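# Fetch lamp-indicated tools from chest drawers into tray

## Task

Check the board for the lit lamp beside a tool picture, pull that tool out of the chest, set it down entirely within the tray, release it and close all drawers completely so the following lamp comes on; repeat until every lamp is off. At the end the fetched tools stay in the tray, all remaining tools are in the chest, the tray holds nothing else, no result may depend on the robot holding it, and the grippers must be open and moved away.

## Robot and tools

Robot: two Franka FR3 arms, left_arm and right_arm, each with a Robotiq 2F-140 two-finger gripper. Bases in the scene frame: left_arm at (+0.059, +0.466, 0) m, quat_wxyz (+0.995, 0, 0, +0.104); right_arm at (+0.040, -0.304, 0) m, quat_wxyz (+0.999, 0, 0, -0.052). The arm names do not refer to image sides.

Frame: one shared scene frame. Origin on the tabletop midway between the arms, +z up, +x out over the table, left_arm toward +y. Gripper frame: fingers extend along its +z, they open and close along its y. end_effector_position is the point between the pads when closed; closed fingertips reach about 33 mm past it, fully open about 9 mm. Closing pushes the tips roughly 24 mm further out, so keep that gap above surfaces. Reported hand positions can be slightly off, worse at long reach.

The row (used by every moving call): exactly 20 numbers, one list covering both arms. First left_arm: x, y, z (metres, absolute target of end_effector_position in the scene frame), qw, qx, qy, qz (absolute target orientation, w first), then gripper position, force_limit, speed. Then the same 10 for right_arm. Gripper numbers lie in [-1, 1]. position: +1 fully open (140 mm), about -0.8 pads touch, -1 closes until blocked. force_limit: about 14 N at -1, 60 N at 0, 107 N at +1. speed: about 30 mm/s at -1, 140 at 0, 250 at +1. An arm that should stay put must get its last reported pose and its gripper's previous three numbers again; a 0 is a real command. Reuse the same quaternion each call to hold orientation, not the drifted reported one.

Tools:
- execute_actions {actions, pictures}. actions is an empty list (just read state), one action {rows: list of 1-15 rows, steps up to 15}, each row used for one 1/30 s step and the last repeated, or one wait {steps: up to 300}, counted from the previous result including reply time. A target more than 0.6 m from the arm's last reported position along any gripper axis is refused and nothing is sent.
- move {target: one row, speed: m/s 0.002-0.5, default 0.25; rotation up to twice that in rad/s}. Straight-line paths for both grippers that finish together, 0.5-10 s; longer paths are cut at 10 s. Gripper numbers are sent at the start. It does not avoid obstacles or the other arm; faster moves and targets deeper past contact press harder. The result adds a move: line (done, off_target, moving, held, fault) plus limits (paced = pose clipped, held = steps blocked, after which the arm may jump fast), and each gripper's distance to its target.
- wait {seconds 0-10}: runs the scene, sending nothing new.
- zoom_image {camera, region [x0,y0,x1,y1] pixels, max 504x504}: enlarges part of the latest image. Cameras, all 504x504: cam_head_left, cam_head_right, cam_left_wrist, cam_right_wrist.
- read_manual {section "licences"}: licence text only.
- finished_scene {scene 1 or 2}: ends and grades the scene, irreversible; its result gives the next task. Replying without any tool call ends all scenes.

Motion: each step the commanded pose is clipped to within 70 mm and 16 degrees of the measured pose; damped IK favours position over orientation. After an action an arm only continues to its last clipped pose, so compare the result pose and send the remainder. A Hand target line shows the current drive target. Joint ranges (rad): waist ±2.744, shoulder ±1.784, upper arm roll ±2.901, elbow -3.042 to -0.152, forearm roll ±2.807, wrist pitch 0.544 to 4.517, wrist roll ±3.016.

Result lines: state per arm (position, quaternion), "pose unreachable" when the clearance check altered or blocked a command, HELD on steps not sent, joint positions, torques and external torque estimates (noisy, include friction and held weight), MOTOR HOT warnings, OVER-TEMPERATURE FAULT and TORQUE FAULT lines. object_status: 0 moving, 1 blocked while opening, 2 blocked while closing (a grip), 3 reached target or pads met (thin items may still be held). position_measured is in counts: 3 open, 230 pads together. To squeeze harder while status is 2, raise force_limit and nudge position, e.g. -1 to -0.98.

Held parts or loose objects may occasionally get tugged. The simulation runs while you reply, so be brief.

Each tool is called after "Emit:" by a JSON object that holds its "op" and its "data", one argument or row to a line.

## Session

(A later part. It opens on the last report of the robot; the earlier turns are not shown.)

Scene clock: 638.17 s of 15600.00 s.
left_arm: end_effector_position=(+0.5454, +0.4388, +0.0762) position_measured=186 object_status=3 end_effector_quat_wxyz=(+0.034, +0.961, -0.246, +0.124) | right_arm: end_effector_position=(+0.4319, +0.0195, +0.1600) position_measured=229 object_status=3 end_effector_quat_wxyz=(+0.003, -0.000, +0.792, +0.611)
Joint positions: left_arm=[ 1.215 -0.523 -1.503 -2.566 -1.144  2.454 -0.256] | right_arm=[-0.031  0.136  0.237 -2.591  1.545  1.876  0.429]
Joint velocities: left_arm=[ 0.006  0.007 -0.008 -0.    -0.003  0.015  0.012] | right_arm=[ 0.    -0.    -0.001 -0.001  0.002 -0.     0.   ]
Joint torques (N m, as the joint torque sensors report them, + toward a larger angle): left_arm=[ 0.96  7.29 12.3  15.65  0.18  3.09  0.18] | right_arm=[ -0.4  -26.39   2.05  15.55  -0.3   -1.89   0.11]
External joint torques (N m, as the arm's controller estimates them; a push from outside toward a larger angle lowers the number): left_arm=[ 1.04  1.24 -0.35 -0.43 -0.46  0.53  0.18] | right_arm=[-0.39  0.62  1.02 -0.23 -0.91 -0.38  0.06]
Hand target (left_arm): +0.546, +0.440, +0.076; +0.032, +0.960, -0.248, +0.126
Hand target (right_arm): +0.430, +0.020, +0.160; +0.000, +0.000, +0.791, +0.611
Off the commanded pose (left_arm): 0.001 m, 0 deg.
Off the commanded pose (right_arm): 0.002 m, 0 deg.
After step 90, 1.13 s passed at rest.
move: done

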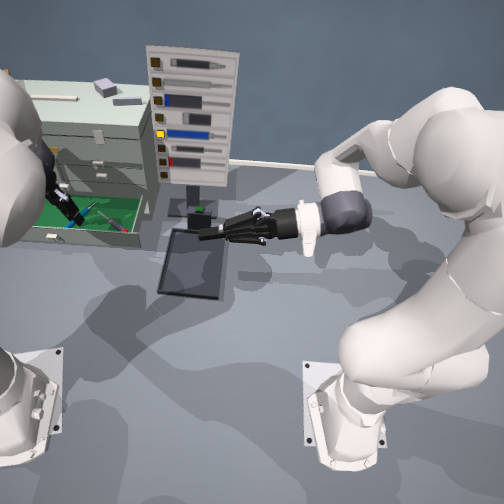

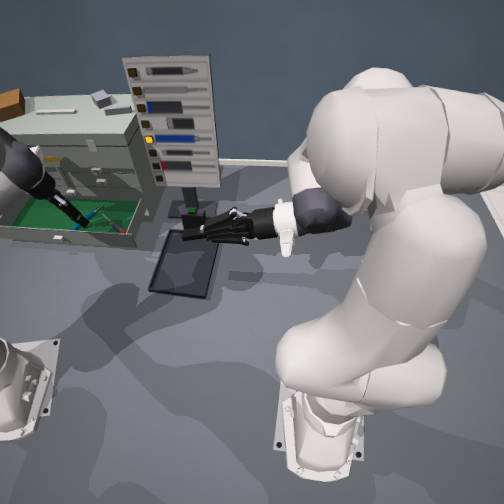

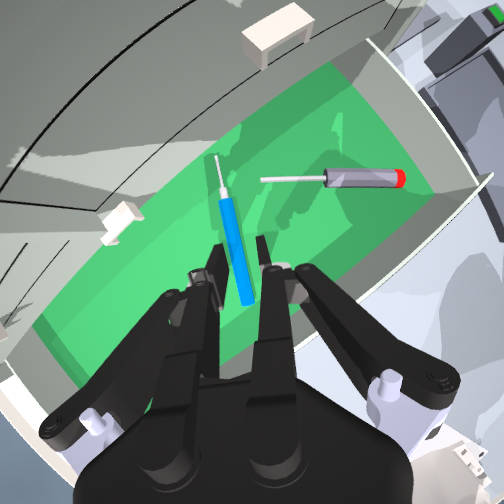

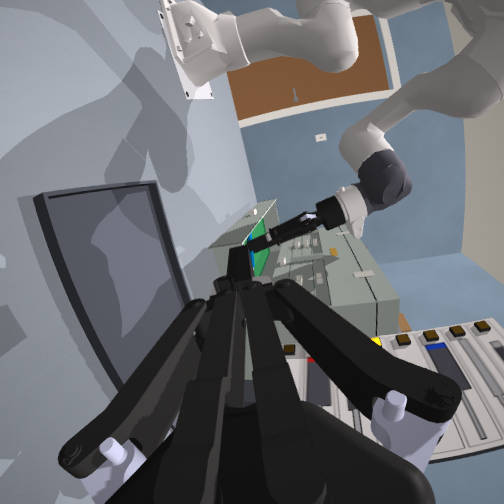

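Emit:
{"op": "move", "data": {
  "target": [0.546,0.440,0.076,0.0326,0.96,-0.248,0.126,-1,-0.2,-0.5,0.43,0.02,0.16,0,0,0.79,0.61,-0.8,0,0]
}}

Scene clock: 643.50 s of 15600.00 s.
left_arm: end_effector_position=(+0.5460, +0.4392, +0.0763) position_measured=219 object_status=2 end_effector_quat_wxyz=(+0.033, +0.960, -0.248, +0.125) | right_arm: end_effector_position=(+0.4319, +0.0195, +0.1600) position_measured=229 object_status=3 end_effector_quat_wxyz=(+0.003, -0.000, +0.792, +0.611)
Joint positions: left_arm=[ 1.215 -0.522 -1.504 -2.566 -1.144  2.457 -0.252] | right_arm=[-0.031  0.136  0.237 -2.591  1.545  1.876  0.429]
Joint velocities: left_arm=[ 0.001  0.    -0.    -0.     0.     0.002  0.   ] | right_arm=[ 0.    -0.     0.    -0.     0.001  0.    -0.   ]
Joint torques (N m, as the joint torque sensors report them, + toward a larger angle): left_arm=[ 0.99  5.86 12.45 15.56  0.21  3.01  0.24] | right_arm=[ -0.32 -26.84   1.79  15.38  -0.3   -1.88   0.1 ]
External joint torques (N m, as the arm's controller estimates them; a push from outside toward a larger angle lowers the number): left_arm=[ 0.99 -0.15 -0.21 -0.46 -0.43  0.43  0.24] | right_arm=[-0.29  0.21  0.77 -0.48 -0.92 -0.36  0.05]
Hand target (left_arm): +0.546, +0.440, +0.076; +0.033, +0.960, -0.248, +0.126
Hand target (right_arm): +0.430, +0.020, +0.160; +0.000, +0.000, +0.791, +0.611
Off the commanded pose (left_arm): 0.001 m, 0 deg.
Off the commanded pose (right_arm): 0.002 m, 0 deg.
After step 90, 1.63 s passed at rest.
move: done

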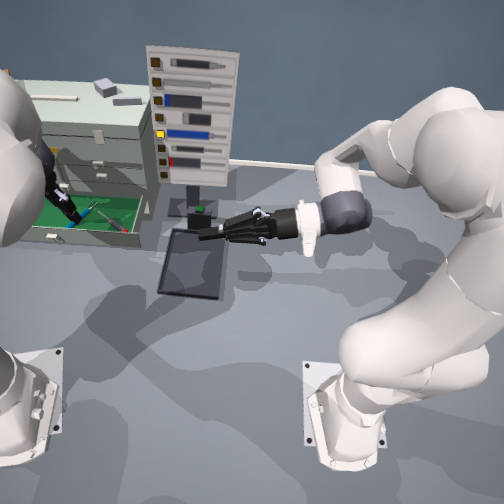

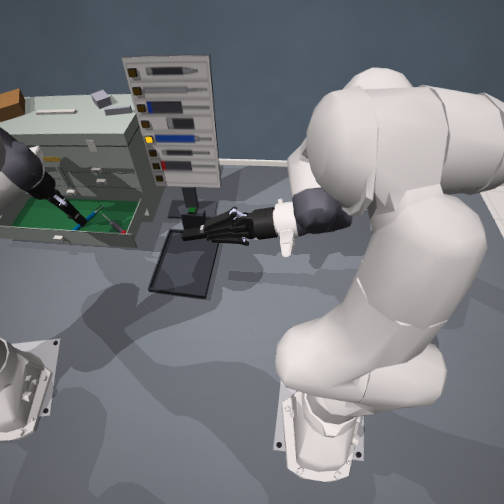

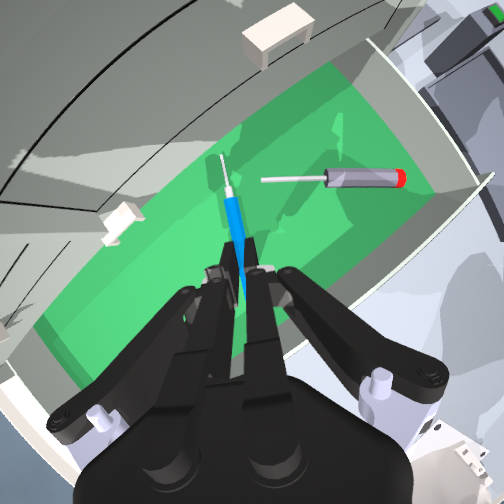

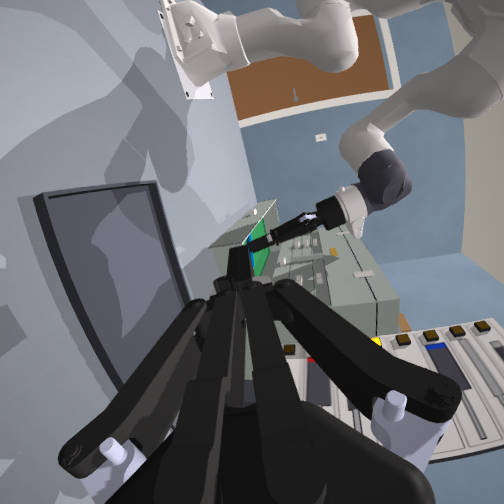

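Emit:
{"op": "move", "data": {
  "target": [0.546,0.440,0.071,0.0326,0.96,-0.248,0.126,-0.55,-0.2,0.3,0.43,0.02,0.16,0,0,0.79,0.61,-0.8,0,0],
  "speed": 0.008
}}

Emit:
{"op": "move", "data": {
  "target": [0.546,0.440,0.071,0.0326,0.96,-0.248,0.126,-1,-0.2,-0.5,0.43,0.02,0.16,0,0,0.79,0.61,-0.8,0,0]
}}

Scene clock: 654.43 s of 15600.00 s.
left_arm: end_effector_position=(+0.5457, +0.4389, +0.0713) position_measured=199 object_status=3 end_effector_quat_wxyz=(+0.033, +0.960, -0.247, +0.125) | right_arm: end_effector_position=(+0.4319, +0.0195, +0.1600) position_measured=229 object_status=3 end_effector_quat_wxyz=(+0.003, -0.000, +0.792, +0.611)
Joint positions: left_arm=[ 1.236 -0.514 -1.53  -2.566 -1.154  2.47  -0.245] | right_arm=[-0.031  0.136  0.237 -2.591  1.545  1.876  0.429]
Joint velocities: left_arm=[ 0.003  0.001 -0.004  0.001 -0.003  0.008  0.008] | right_arm=[-0.001 -0.001 -0.001  0.002 -0.002  0.     0.   ]
Joint torques (N m, as the joint torque sensors report them, + toward a larger angle): left_arm=[ 1.22  6.97 13.19 15.55  0.15  3.18  0.25] | right_arm=[ -0.13 -26.39   2.1   15.18  -0.3   -1.89   0.18]
External joint torques (N m, as the arm's controller estimates them; a push from outside toward a larger angle lowers the number): left_arm=[ 1.23  0.58  0.66 -0.38 -0.49  0.6   0.24] | right_arm=[-0.1   0.73  1.08 -0.77 -0.92 -0.38  0.12]
Hand target (left_arm): +0.546, +0.440, +0.071; +0.032, +0.960, -0.248, +0.126
Hand target (right_arm): +0.430, +0.020, +0.160; +0.000, +0.000, +0.791, +0.611
Off the commanded pose (left_arm): 0.001 m, 0 deg.
Off the commanded pose (right_arm): 0.002 m, 0 deg.
After step 90, 7.03 s passed at rest.
move: done

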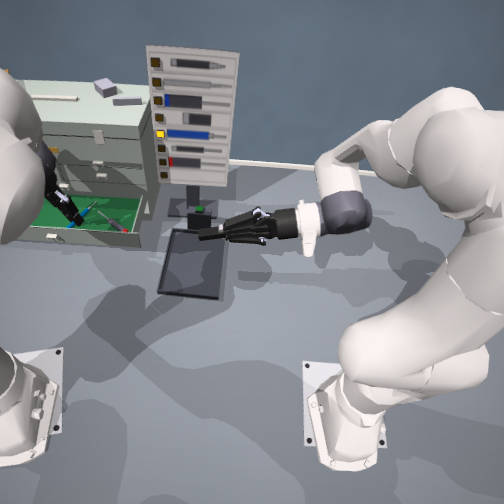

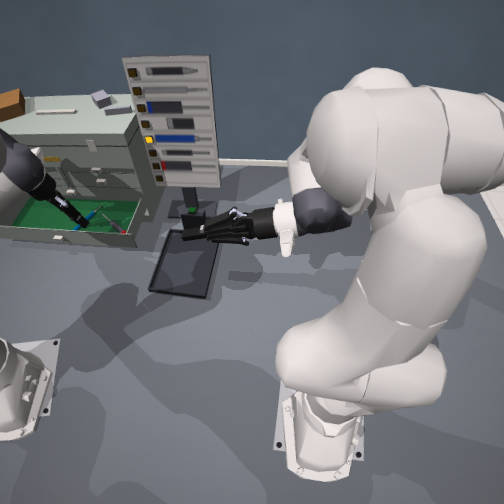

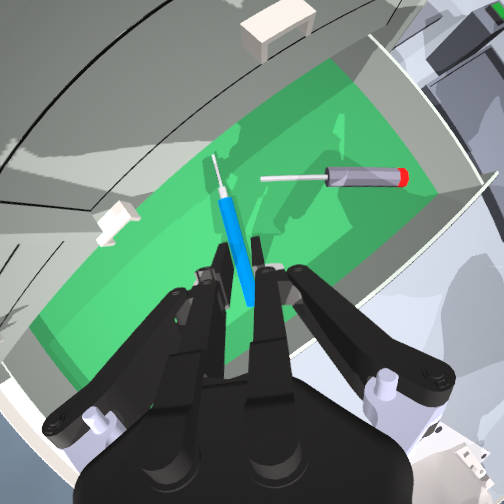

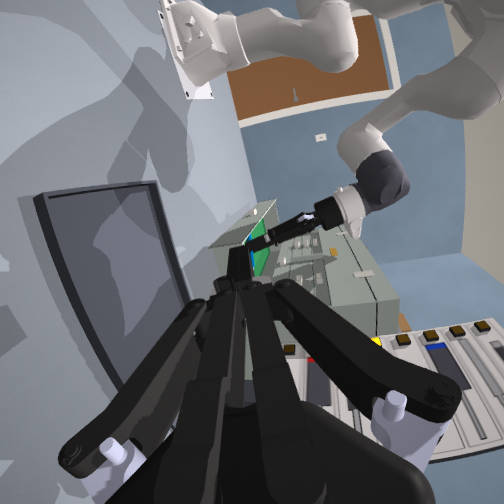

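Scene clock: 655.13 s of 15600.00 s.
left_arm: end_effector_position=(+0.5460, +0.4390, +0.0714) position_measured=217 object_status=2 end_effector_quat_wxyz=(+0.033, +0.960, -0.248, +0.125) | right_arm: end_effector_position=(+0.4319, +0.0195, +0.1600) position_measured=229 object_status=3 end_effector_quat_wxyz=(+0.003, -0.000, +0.792, +0.611)
Joint positions: left_arm=[ 1.236 -0.513 -1.53  -2.566 -1.154  2.472 -0.244] | right_arm=[-0.031  0.136  0.237 -2.591  1.545  1.876  0.429]
Joint velocities: left_arm=[ 0.001  0.002  0.     0.    -0.     0.002  0.002] | right_arm=[ 0.001  0.001 -0.001 -0.     0.001  0.001  0.001]
Joint torques (N m, as the joint torque sensors report them, + toward a larger angle): left_arm=[ 1.52  7.62 12.34 15.84  0.16  2.98  0.21] | right_arm=[ -0.19 -26.47   2.3   15.65  -0.25  -1.95   0.14]
External joint torques (N m, as the arm's controller estimates them; a push from outside toward a larger angle lowers the number): left_arm=[ 1.53  1.13 -0.17 -0.08 -0.48  0.42  0.2 ] | right_arm=[-0.21  0.54  1.24 -0.2  -0.87 -0.42  0.09]
Hand target (left_arm): +0.546, +0.440, +0.071; +0.033, +0.960, -0.248, +0.126
Hand target (right_arm): +0.430, +0.020, +0.160; +0.000, +0.000, +0.791, +0.611
Off the commanded pose (left_arm): 0.001 m, 0 deg.
Off the commanded pose (right_arm): 0.002 m, 0 deg.
move: done

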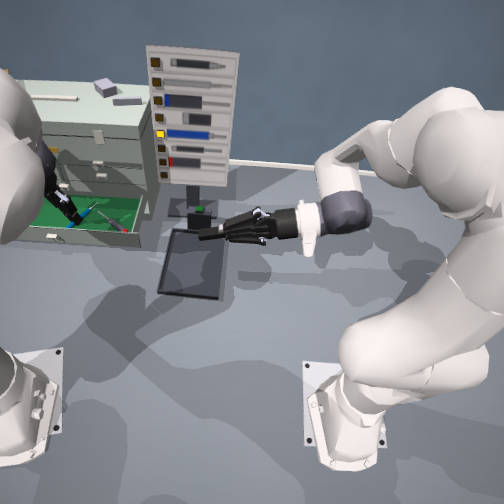

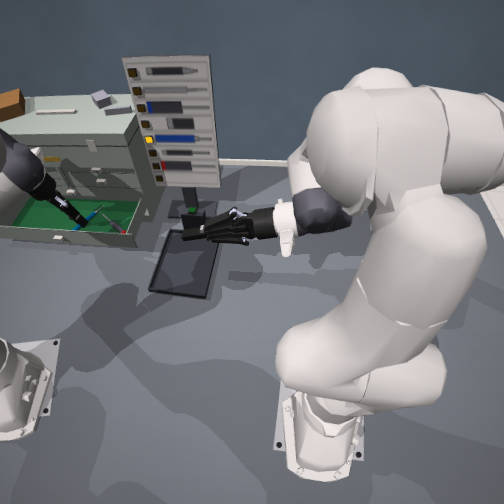

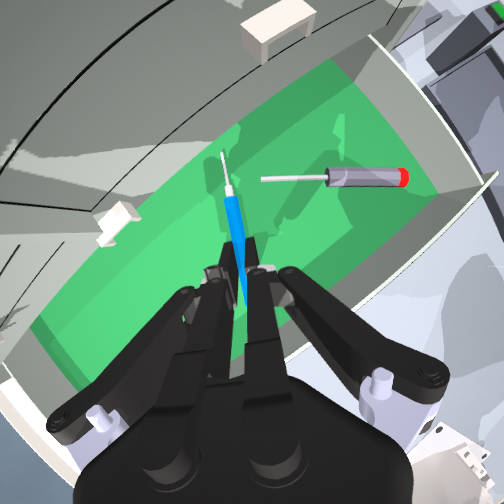

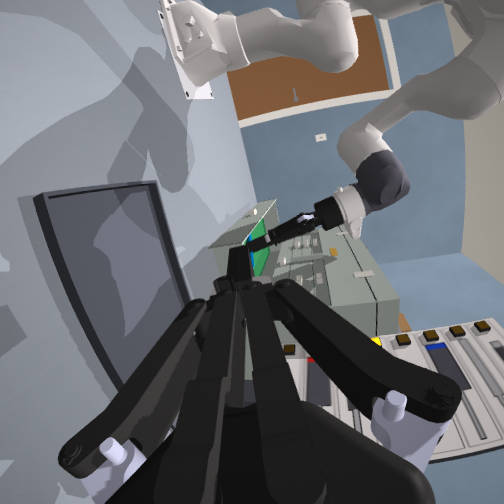

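Emit:
{"op": "execute_actions", "data": {
  "actions": []
}}

Scene clock: 688.23 s of 15600.00 s.
left_arm: end_effector_position=(+0.5460, +0.4390, +0.0714) position_measured=217 object_status=2 end_effector_quat_wxyz=(+0.033, +0.960, -0.248, +0.125) | right_arm: end_effector_position=(+0.4319, +0.0195, +0.1600) position_measured=229 object_status=3 end_effector_quat_wxyz=(+0.003, -0.000, +0.792, +0.611)
Joint positions: left_arm=[ 1.236 -0.513 -1.53  -2.566 -1.154  2.472 -0.243] | right_arm=[-0.031  0.136  0.237 -2.591  1.545  1.876  0.429]
Joint velocities: left_arm=[ 0.    -0.001 -0.001 -0.    -0.     0.     0.002] | right_arm=[ 0.001  0.    -0.     0.    -0.001  0.     0.   ]
Joint torques (N m, as the joint torque sensors report them, + toward a larger angle): left_arm=[ 1.83  7.18 12.16 15.89  0.22  3.04  0.25] | right_arm=[ -0.35 -26.19   2.16  15.22  -0.35  -1.89   0.1 ]
External joint torques (N m, as the arm's controller estimates them; a push from outside toward a larger angle lowers the number): left_arm=[ 1.85  0.75 -0.33 -0.04 -0.42  0.47  0.25] | right_arm=[-0.43  0.89  1.04 -0.64 -0.96 -0.36  0.05]
Hand target (left_arm): +0.546, +0.440, +0.071; +0.033, +0.960, -0.248, +0.126
Hand target (right_arm): +0.430, +0.020, +0.160; +0.000, +0.000, +0.791, +0.611
Off the commanded pose (left_arm): 0.001 m, 0 deg.
Off the commanded pose (right_arm): 0.002 m, 0 deg.
Steps of this call (steps 1 to 90: nothing new was sent; then 30.10 s passed at rest). Readings (end_effector_position | what the end effector reports):
1: left_arm (+0.5460, +0.4390, +0.0714) | right_arm (+0.4319, +0.0195, +0.1600) | left_arm position_measured=217 object_status=2 | right_arm position_measured=229 object_status=3
2: left_arm (+0.5460, +0.4390, +0.0714) | right_arm (+0.4319, +0.0195, +0.1600) | left_arm position_measured=217 object_status=2 | right_arm position_measured=229 object_status=3
4: left_arm (+0.5460, +0.4390, +0.0714) | right_arm (+0.4319, +0.0195, +0.1600) | left_arm position_measured=217 object_status=2 | right_arm position_measured=229 object_status=3
8: left_arm (+0.5460, +0.4390, +0.0714) | right_arm (+0.4319, +0.0195, +0.1600) | left_arm position_measured=217 object_status=2 | right_arm position_measured=229 object_status=3
90: the state above

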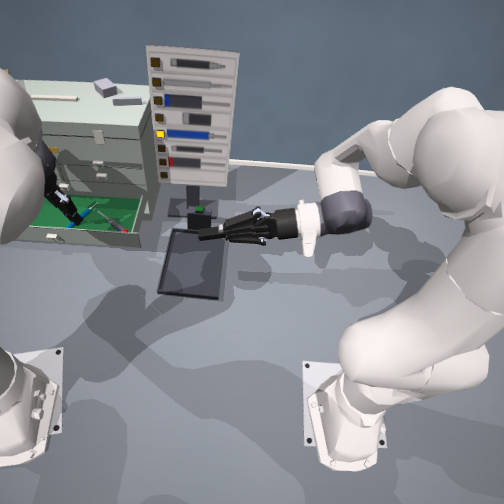

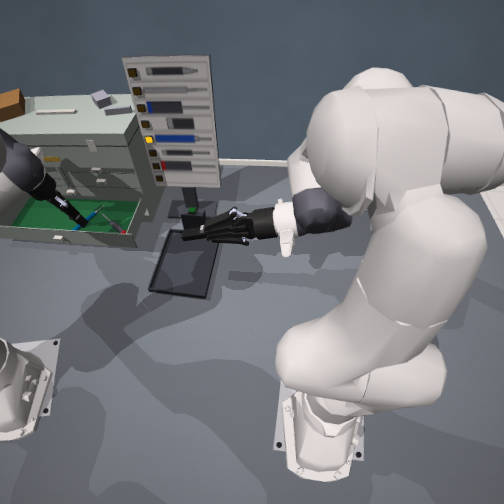

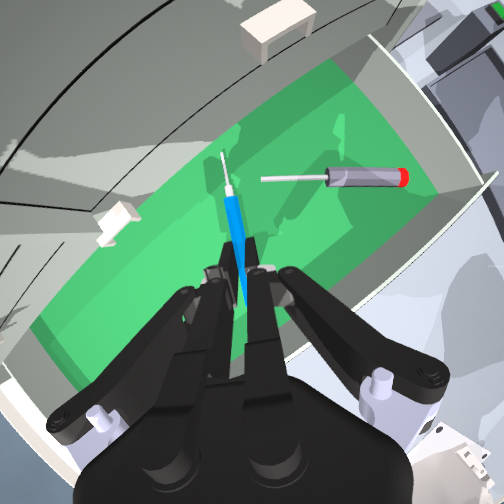

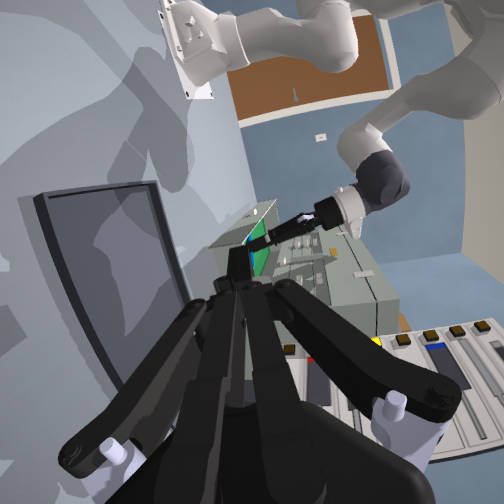

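Emit:
{"op": "move", "data": {
  "target": [0.528,0.44,0.125,0.0326,0.96,-0.248,0.126,-1,-0.2,-0.5,0.45,-0.25,0.25,0,0,0.924,0.383,-0.8,0,0],
  "speed": 0.15
}}

Emit:
{"op": "move", "data": {
  "target": [0.50,0.42,0.18,0.0326,0.96,-0.248,0.126,-1,-0.2,-0.5,0.45,-0.25,0.25,0,0,0.924,0.383,-0.8,0,0],
  "speed": 0.1
}}

Emit:
{"op": "move", "data": {
  "target": [0.42,0.09,0.17,0,0.9914,0,0.1305,-1,-0.2,-0.5,0.45,-0.25,0.25,0,0,0.924,0.383,-0.8,0,0],
  "speed": 0.2
}}

Scene clock: 701.63 s of 15600.00 s.
left_arm: end_effector_position=(+0.5302, +0.4386, +0.1265) position_measured=217 object_status=2 end_effector_quat_wxyz=(+0.033, +0.959, -0.250, +0.130) | right_arm: end_effector_position=(+0.4451, -0.2511, +0.2474) position_measured=229 object_status=3 end_effector_quat_wxyz=(-0.002, -0.004, +0.925, +0.381)
Joint positions: left_arm=[ 0.986 -0.639 -1.223 -2.605 -1.082  2.304 -0.3  ] | right_arm=[-0.321 -0.257  0.047 -2.422  0.734  1.743  0.888]
Joint velocities: left_arm=[ 0.    -0.004  0.    -0.001  0.001 -0.008 -0.002] | right_arm=[ 0.     0.001 -0.001  0.001 -0.006 -0.008  0.028]
Joint torques (N m, as the joint torque sensors report them, + toward a larger angle): left_arm=[-1.27  2.2  15.65 16.49  0.95  2.34 -0.03] | right_arm=[ -1.11 -21.31   0.36  23.77   0.56   0.16   0.18]
External joint torques (N m, as the arm's controller estimates them; a push from outside toward a larger angle lowers the number): left_arm=[-1.31 -0.18  1.88 -0.87  0.35 -0.28 -0.04] | right_arm=[-1.07 -0.11  1.25  1.18 -1.01 -0.49  0.14]
Hand target (left_arm): +0.529, +0.438, +0.126; +0.034, +0.959, -0.249, +0.128
Hand target (right_arm): +0.444, -0.251, +0.248; -0.007, +0.001, +0.925, +0.381
Off the commanded pose (left_arm): 0.003 m, 1 deg.
Off the commanded pose (right_arm): 0.006 m, 1 deg.
After step 90, 7.93 s passed at rest.
move: off_target (right_arm)

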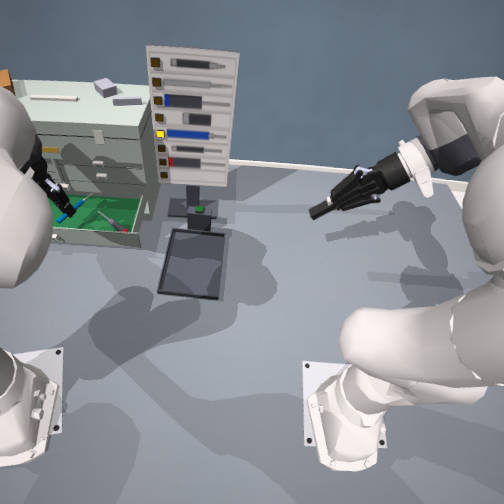

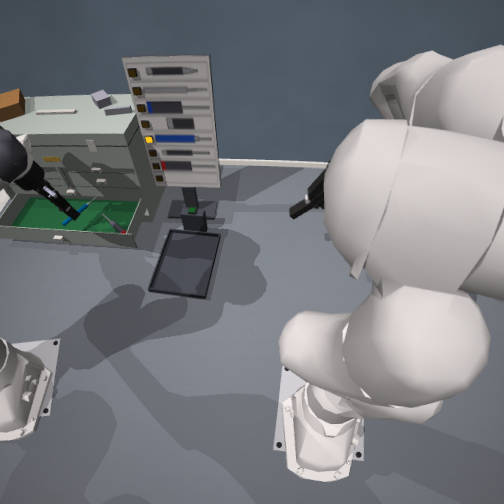

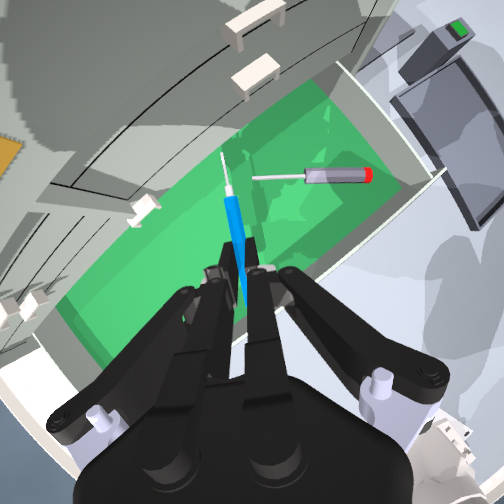

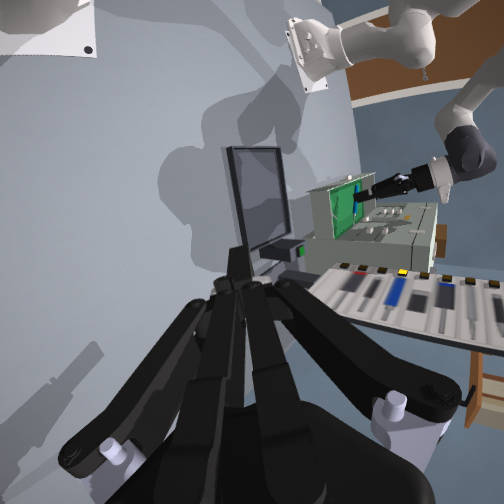

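Scene clock: 702.90 s of 15600.00 s.
left_arm: end_effector_position=(+0.5020, +0.4187, +0.1812) position_measured=217 object_status=2 end_effector_quat_wxyz=(+0.033, +0.958, -0.253, +0.130) | right_arm: end_effector_position=(+0.4486, -0.2511, +0.2497) position_measured=229 object_status=3 end_effector_quat_wxyz=(+0.000, -0.003, +0.924, +0.382)
Joint positions: left_arm=[ 0.797 -0.82  -1.007 -2.638 -1.015  2.111 -0.386] | right_arm=[-0.321 -0.254  0.048 -2.415  0.739  1.743  0.89 ]
Joint velocities: left_arm=[-0.    -0.007  0.001  0.     0.001 -0.016 -0.016] | right_arm=[0.    0.001 0.    0.002 0.    0.001 0.001]
Joint torques (N m, as the joint torque sensors report them, + toward a larger angle): left_arm=[-0.47  1.78 16.53 18.4   0.78  2.46 -0.2 ] | right_arm=[ -0.18 -19.78   0.6   23.96   2.2    0.89   0.19]
External joint torques (N m, as the arm's controller estimates them; a push from outside toward a larger angle lowers the number): left_arm=[-0.52 -0.76  1.79 -0.05  0.25 -0.23 -0.21] | right_arm=[-0.12  1.61  1.49  1.27  0.63  0.22  0.16]
Hand target (left_arm): +0.500, +0.418, +0.181; +0.035, +0.959, -0.249, +0.128
Hand target (right_arm): +0.450, -0.250, +0.250; +0.000, -0.000, +0.924, +0.383
Off the commanded pose (left_arm): 0.003 m, 1 deg.
Off the commanded pose (right_arm): 0.002 m, 0 deg.
move: done

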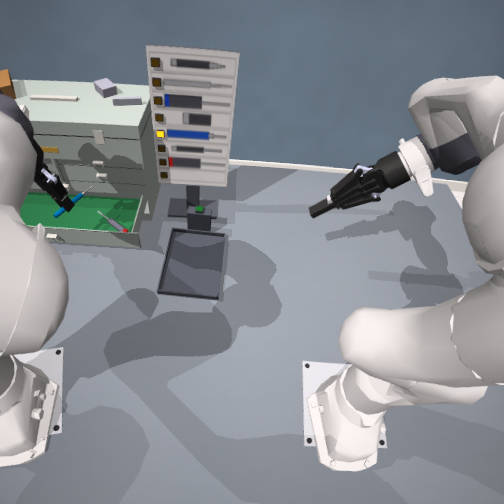

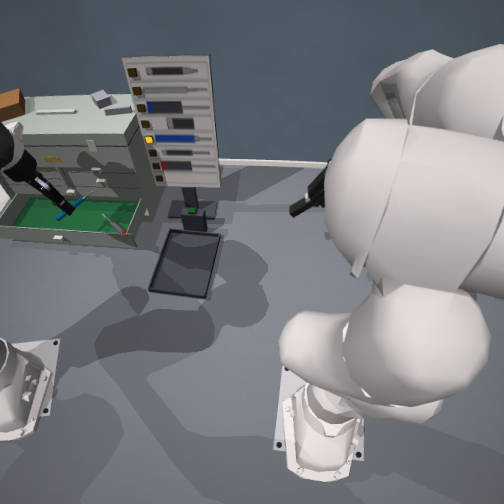

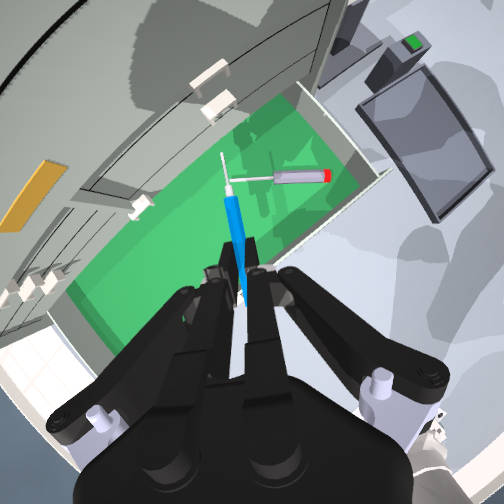

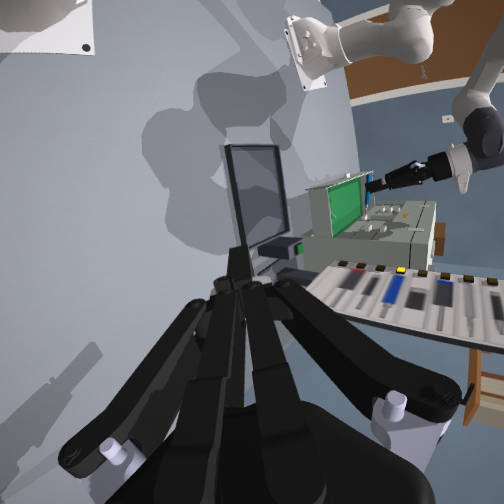

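Scene clock: 705.70 s of 15600.00 s.
left_arm: end_effector_position=(+0.4188, +0.0925, +0.1736) position_measured=217 object_status=2 end_effector_quat_wxyz=(-0.003, +0.991, -0.009, +0.131) | right_arm: end_effector_position=(+0.4486, -0.2510, +0.2497) position_measured=229 object_status=3 end_effector_quat_wxyz=(+0.000, -0.003, +0.924, +0.382)
Joint positions: left_arm=[ 0.497 -1.384 -1.314 -2.326 -1.236  1.778 -1.632] | right_arm=[-0.321 -0.253  0.048 -2.415  0.739  1.743  0.89 ]
Joint velocities: left_arm=[ 0.001 -0.     0.     0.001 -0.    -0.001 -0.031] | right_arm=[-0.    -0.    -0.    -0.     0.001 -0.001  0.001]
Joint torques (N m, as the joint torque sensors report them, + toward a larger angle): left_arm=[ 1.19 19.8  27.79  8.23  0.7   2.76 -0.18] | right_arm=[  0.01 -20.23   0.98  23.96   2.17   0.93   0.23]
External joint torques (N m, as the arm's controller estimates them; a push from outside toward a larger angle lowers the number): left_arm=[ 1.1   0.08  0.54  1.15 -0.23 -0.32 -0.19] | right_arm=[0.08 1.25 1.89 1.27 0.6  0.28 0.2 ]
Hand target (left_arm): +0.419, +0.092, +0.174; -0.001, +0.991, -0.002, +0.130
Hand target (right_arm): +0.450, -0.250, +0.250; +0.000, -0.000, +0.924, +0.383
Off the commanded pose (left_arm): 0.005 m, 1 deg.
Off the commanded pose (right_arm): 0.002 m, 0 deg.
move: off_target (left_arm)

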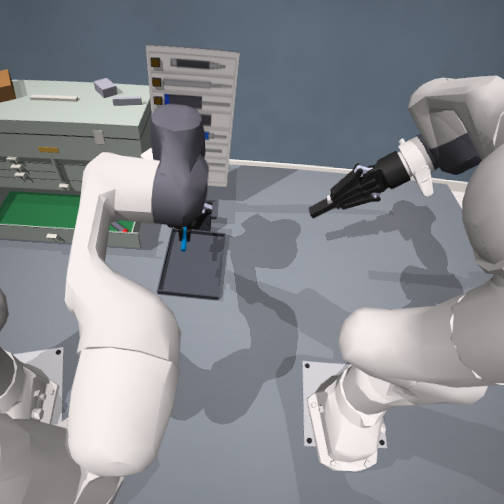

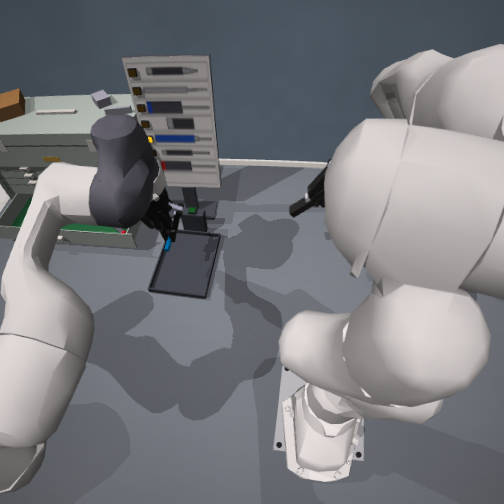

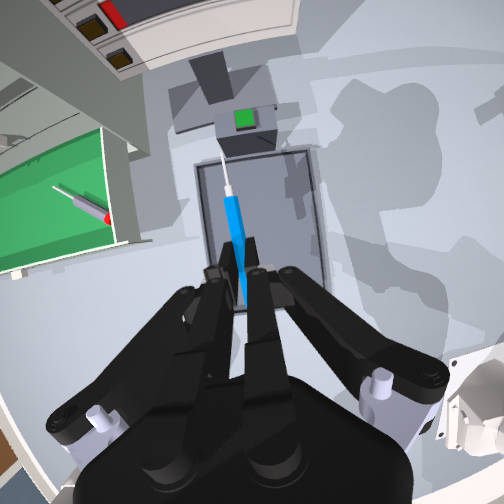

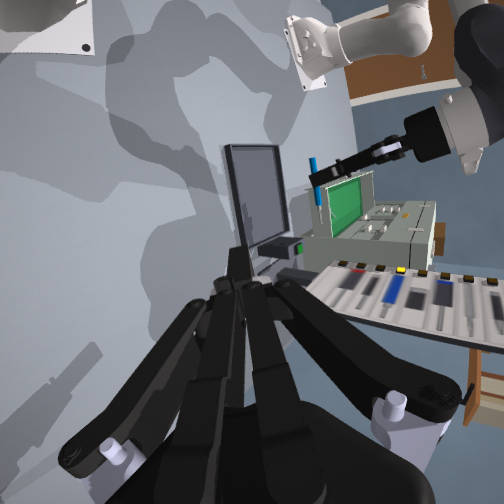

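Emit:
{"op": "move", "data": {
  "target": [0.42,0.09,0.09,0,0.9914,0,0.1305,-1,-0.2,-0.5,0.45,-0.25,0.25,0,0,0.924,0.383,-0.8,0,0],
  "speed": 0.1
}}

Scene clock: 712.67 s of 15600.00 s.
left_arm: end_effector_position=(+0.4192, +0.0884, +0.0912) position_measured=217 object_status=2 end_effector_quat_wxyz=(-0.001, +0.992, +0.000, +0.130) | right_arm: end_effector_position=(+0.4487, -0.2509, +0.2498) position_measured=229 object_status=3 end_effector_quat_wxyz=(+0.000, -0.003, +0.924, +0.382)
Joint positions: left_arm=[ 0.499 -1.439 -1.496 -2.367 -1.406  1.872 -1.64 ] | right_arm=[-0.321 -0.253  0.048 -2.415  0.739  1.743  0.89 ]
Joint velocities: left_arm=[-0.001 -0.002 -0.002 -0.001 -0.008  0.006  0.   ] | right_arm=[ 0.     0.     0.001  0.001 -0.001 -0.001  0.001]
Joint torques (N m, as the joint torque sensors report them, + toward a larger angle): left_arm=[ 1.92 20.06 27.96  2.29  0.26  3.59  0.33] | right_arm=[  0.22 -20.27   0.56  23.43   2.18   0.89   0.21]
External joint torques (N m, as the arm's controller estimates them; a push from outside toward a larger angle lowers the number): left_arm=[ 2.   -0.06  0.19 -1.46 -0.65  0.54  0.32] | right_arm=[0.2  1.21 1.37 0.72 0.6  0.24 0.17]
Hand target (left_arm): +0.421, +0.090, +0.091; -0.000, +0.991, +0.000, +0.132
Hand target (right_arm): +0.450, -0.250, +0.250; +0.000, -0.000, +0.924, +0.383
Off the commanded pose (left_arm): 0.002 m, 0 deg.
Off the commanded pose (right_arm): 0.002 m, 0 deg.
After step 90, 2.67 s passed at rest.
move: done

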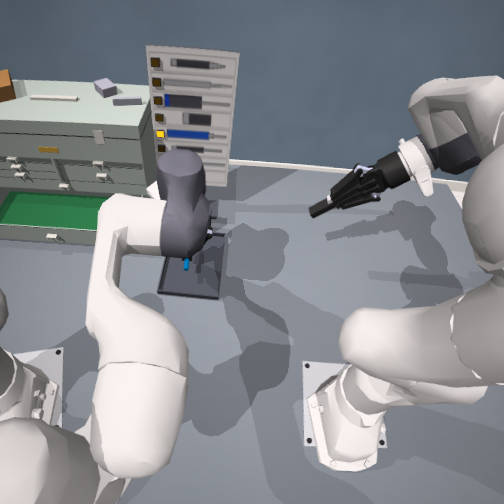

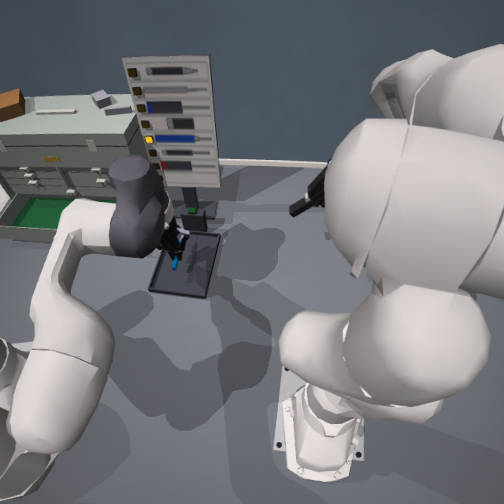

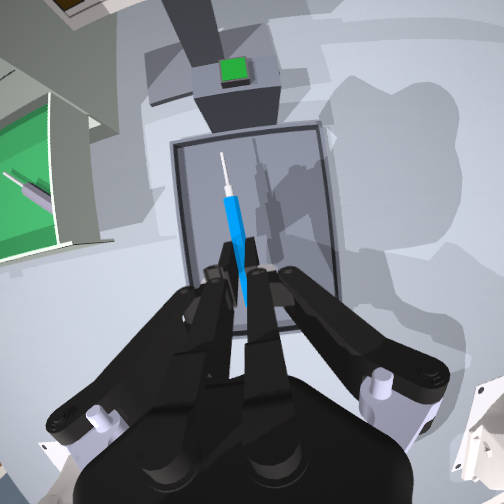

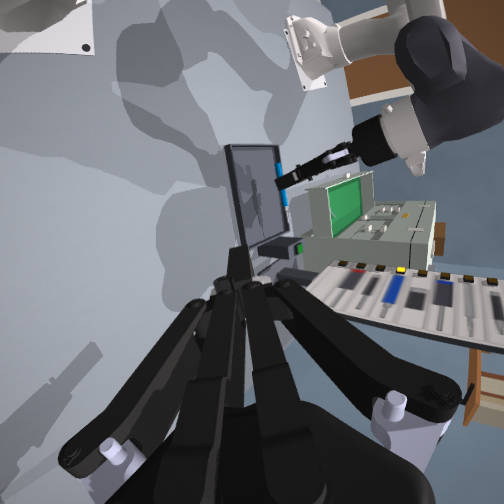

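Emit:
{"op": "move", "data": {
  "target": [0.42,0.035,0.065,0,0.9914,0,0.1305,-1,-0.2,-0.5,0.45,-0.25,0.25,0,0,0.924,0.383,-0.8,0,0],
  "speed": 0.08
}}

Scene clock: 723.60 s of 15600.00 s.
left_arm: end_effector_position=(+0.4189, +0.0359, +0.0657) position_measured=217 object_status=2 end_effector_quat_wxyz=(-0.003, +0.992, -0.007, +0.130) | right_arm: end_effector_position=(+0.4487, -0.2509, +0.2498) position_measured=229 object_status=3 end_effector_quat_wxyz=(+0.000, -0.003, +0.924, +0.382)
Joint positions: left_arm=[ 0.549 -1.471 -1.562 -2.23  -1.441  1.881 -1.722] | right_arm=[-0.321 -0.253  0.048 -2.415  0.739  1.743  0.89 ]
Joint velocities: left_arm=[ 0.002 -0.002 -0.     0.002 -0.003 -0.    -0.027] | right_arm=[-0.     0.001 -0.     0.001 -0.001  0.    -0.001]
Joint torques (N m, as the joint torque sensors report them, + toward a larger angle): left_arm=[ 0.76 22.08 29.84  3.26  0.55  3.38 -0.14] | right_arm=[  0.1  -20.13   0.92  23.62   2.14   0.9    0.2 ]
External joint torques (N m, as the arm's controller estimates them; a push from outside toward a larger angle lowers the number): left_arm=[ 0.71 -1.33  0.17  0.97 -0.4   0.33 -0.15] | right_arm=[0.1  1.39 1.76 0.89 0.56 0.25 0.16]
Hand target (left_arm): +0.420, +0.035, +0.066; -0.001, +0.991, -0.000, +0.131
Hand target (right_arm): +0.450, -0.250, +0.250; +0.000, -0.000, +0.924, +0.383
Off the commanded pose (left_arm): 0.002 m, 1 deg.
Off the commanded pose (right_arm): 0.002 m, 0 deg.
After step 90, 6.73 s passed at rest.
move: done

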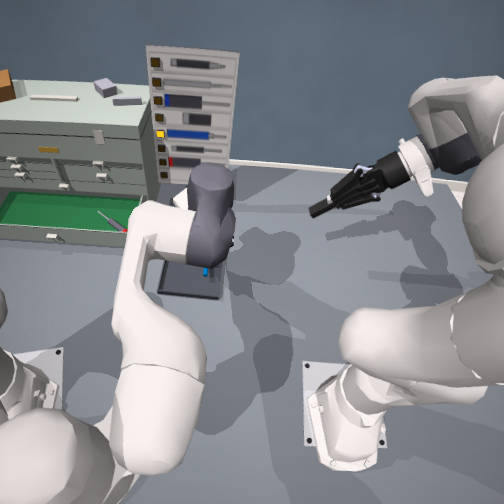

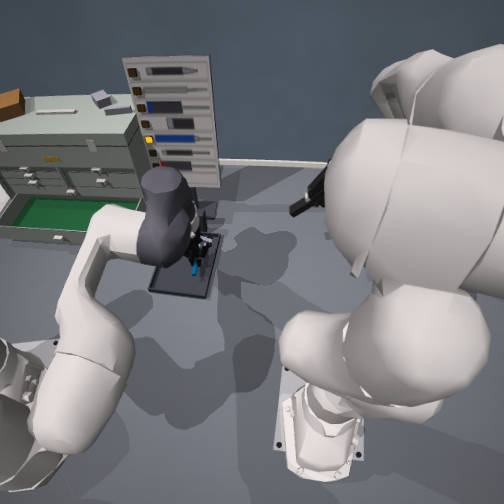

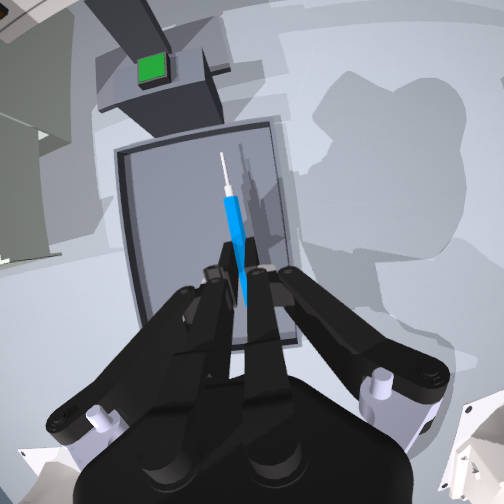

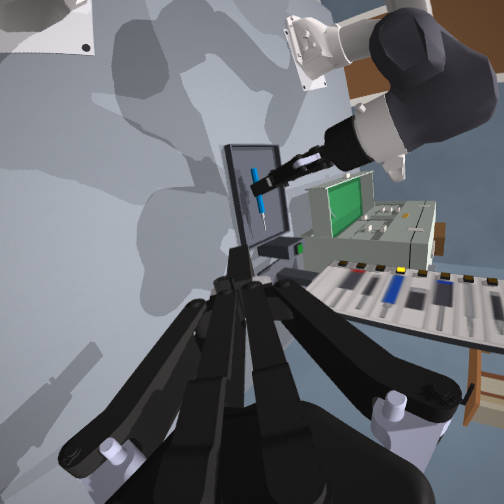

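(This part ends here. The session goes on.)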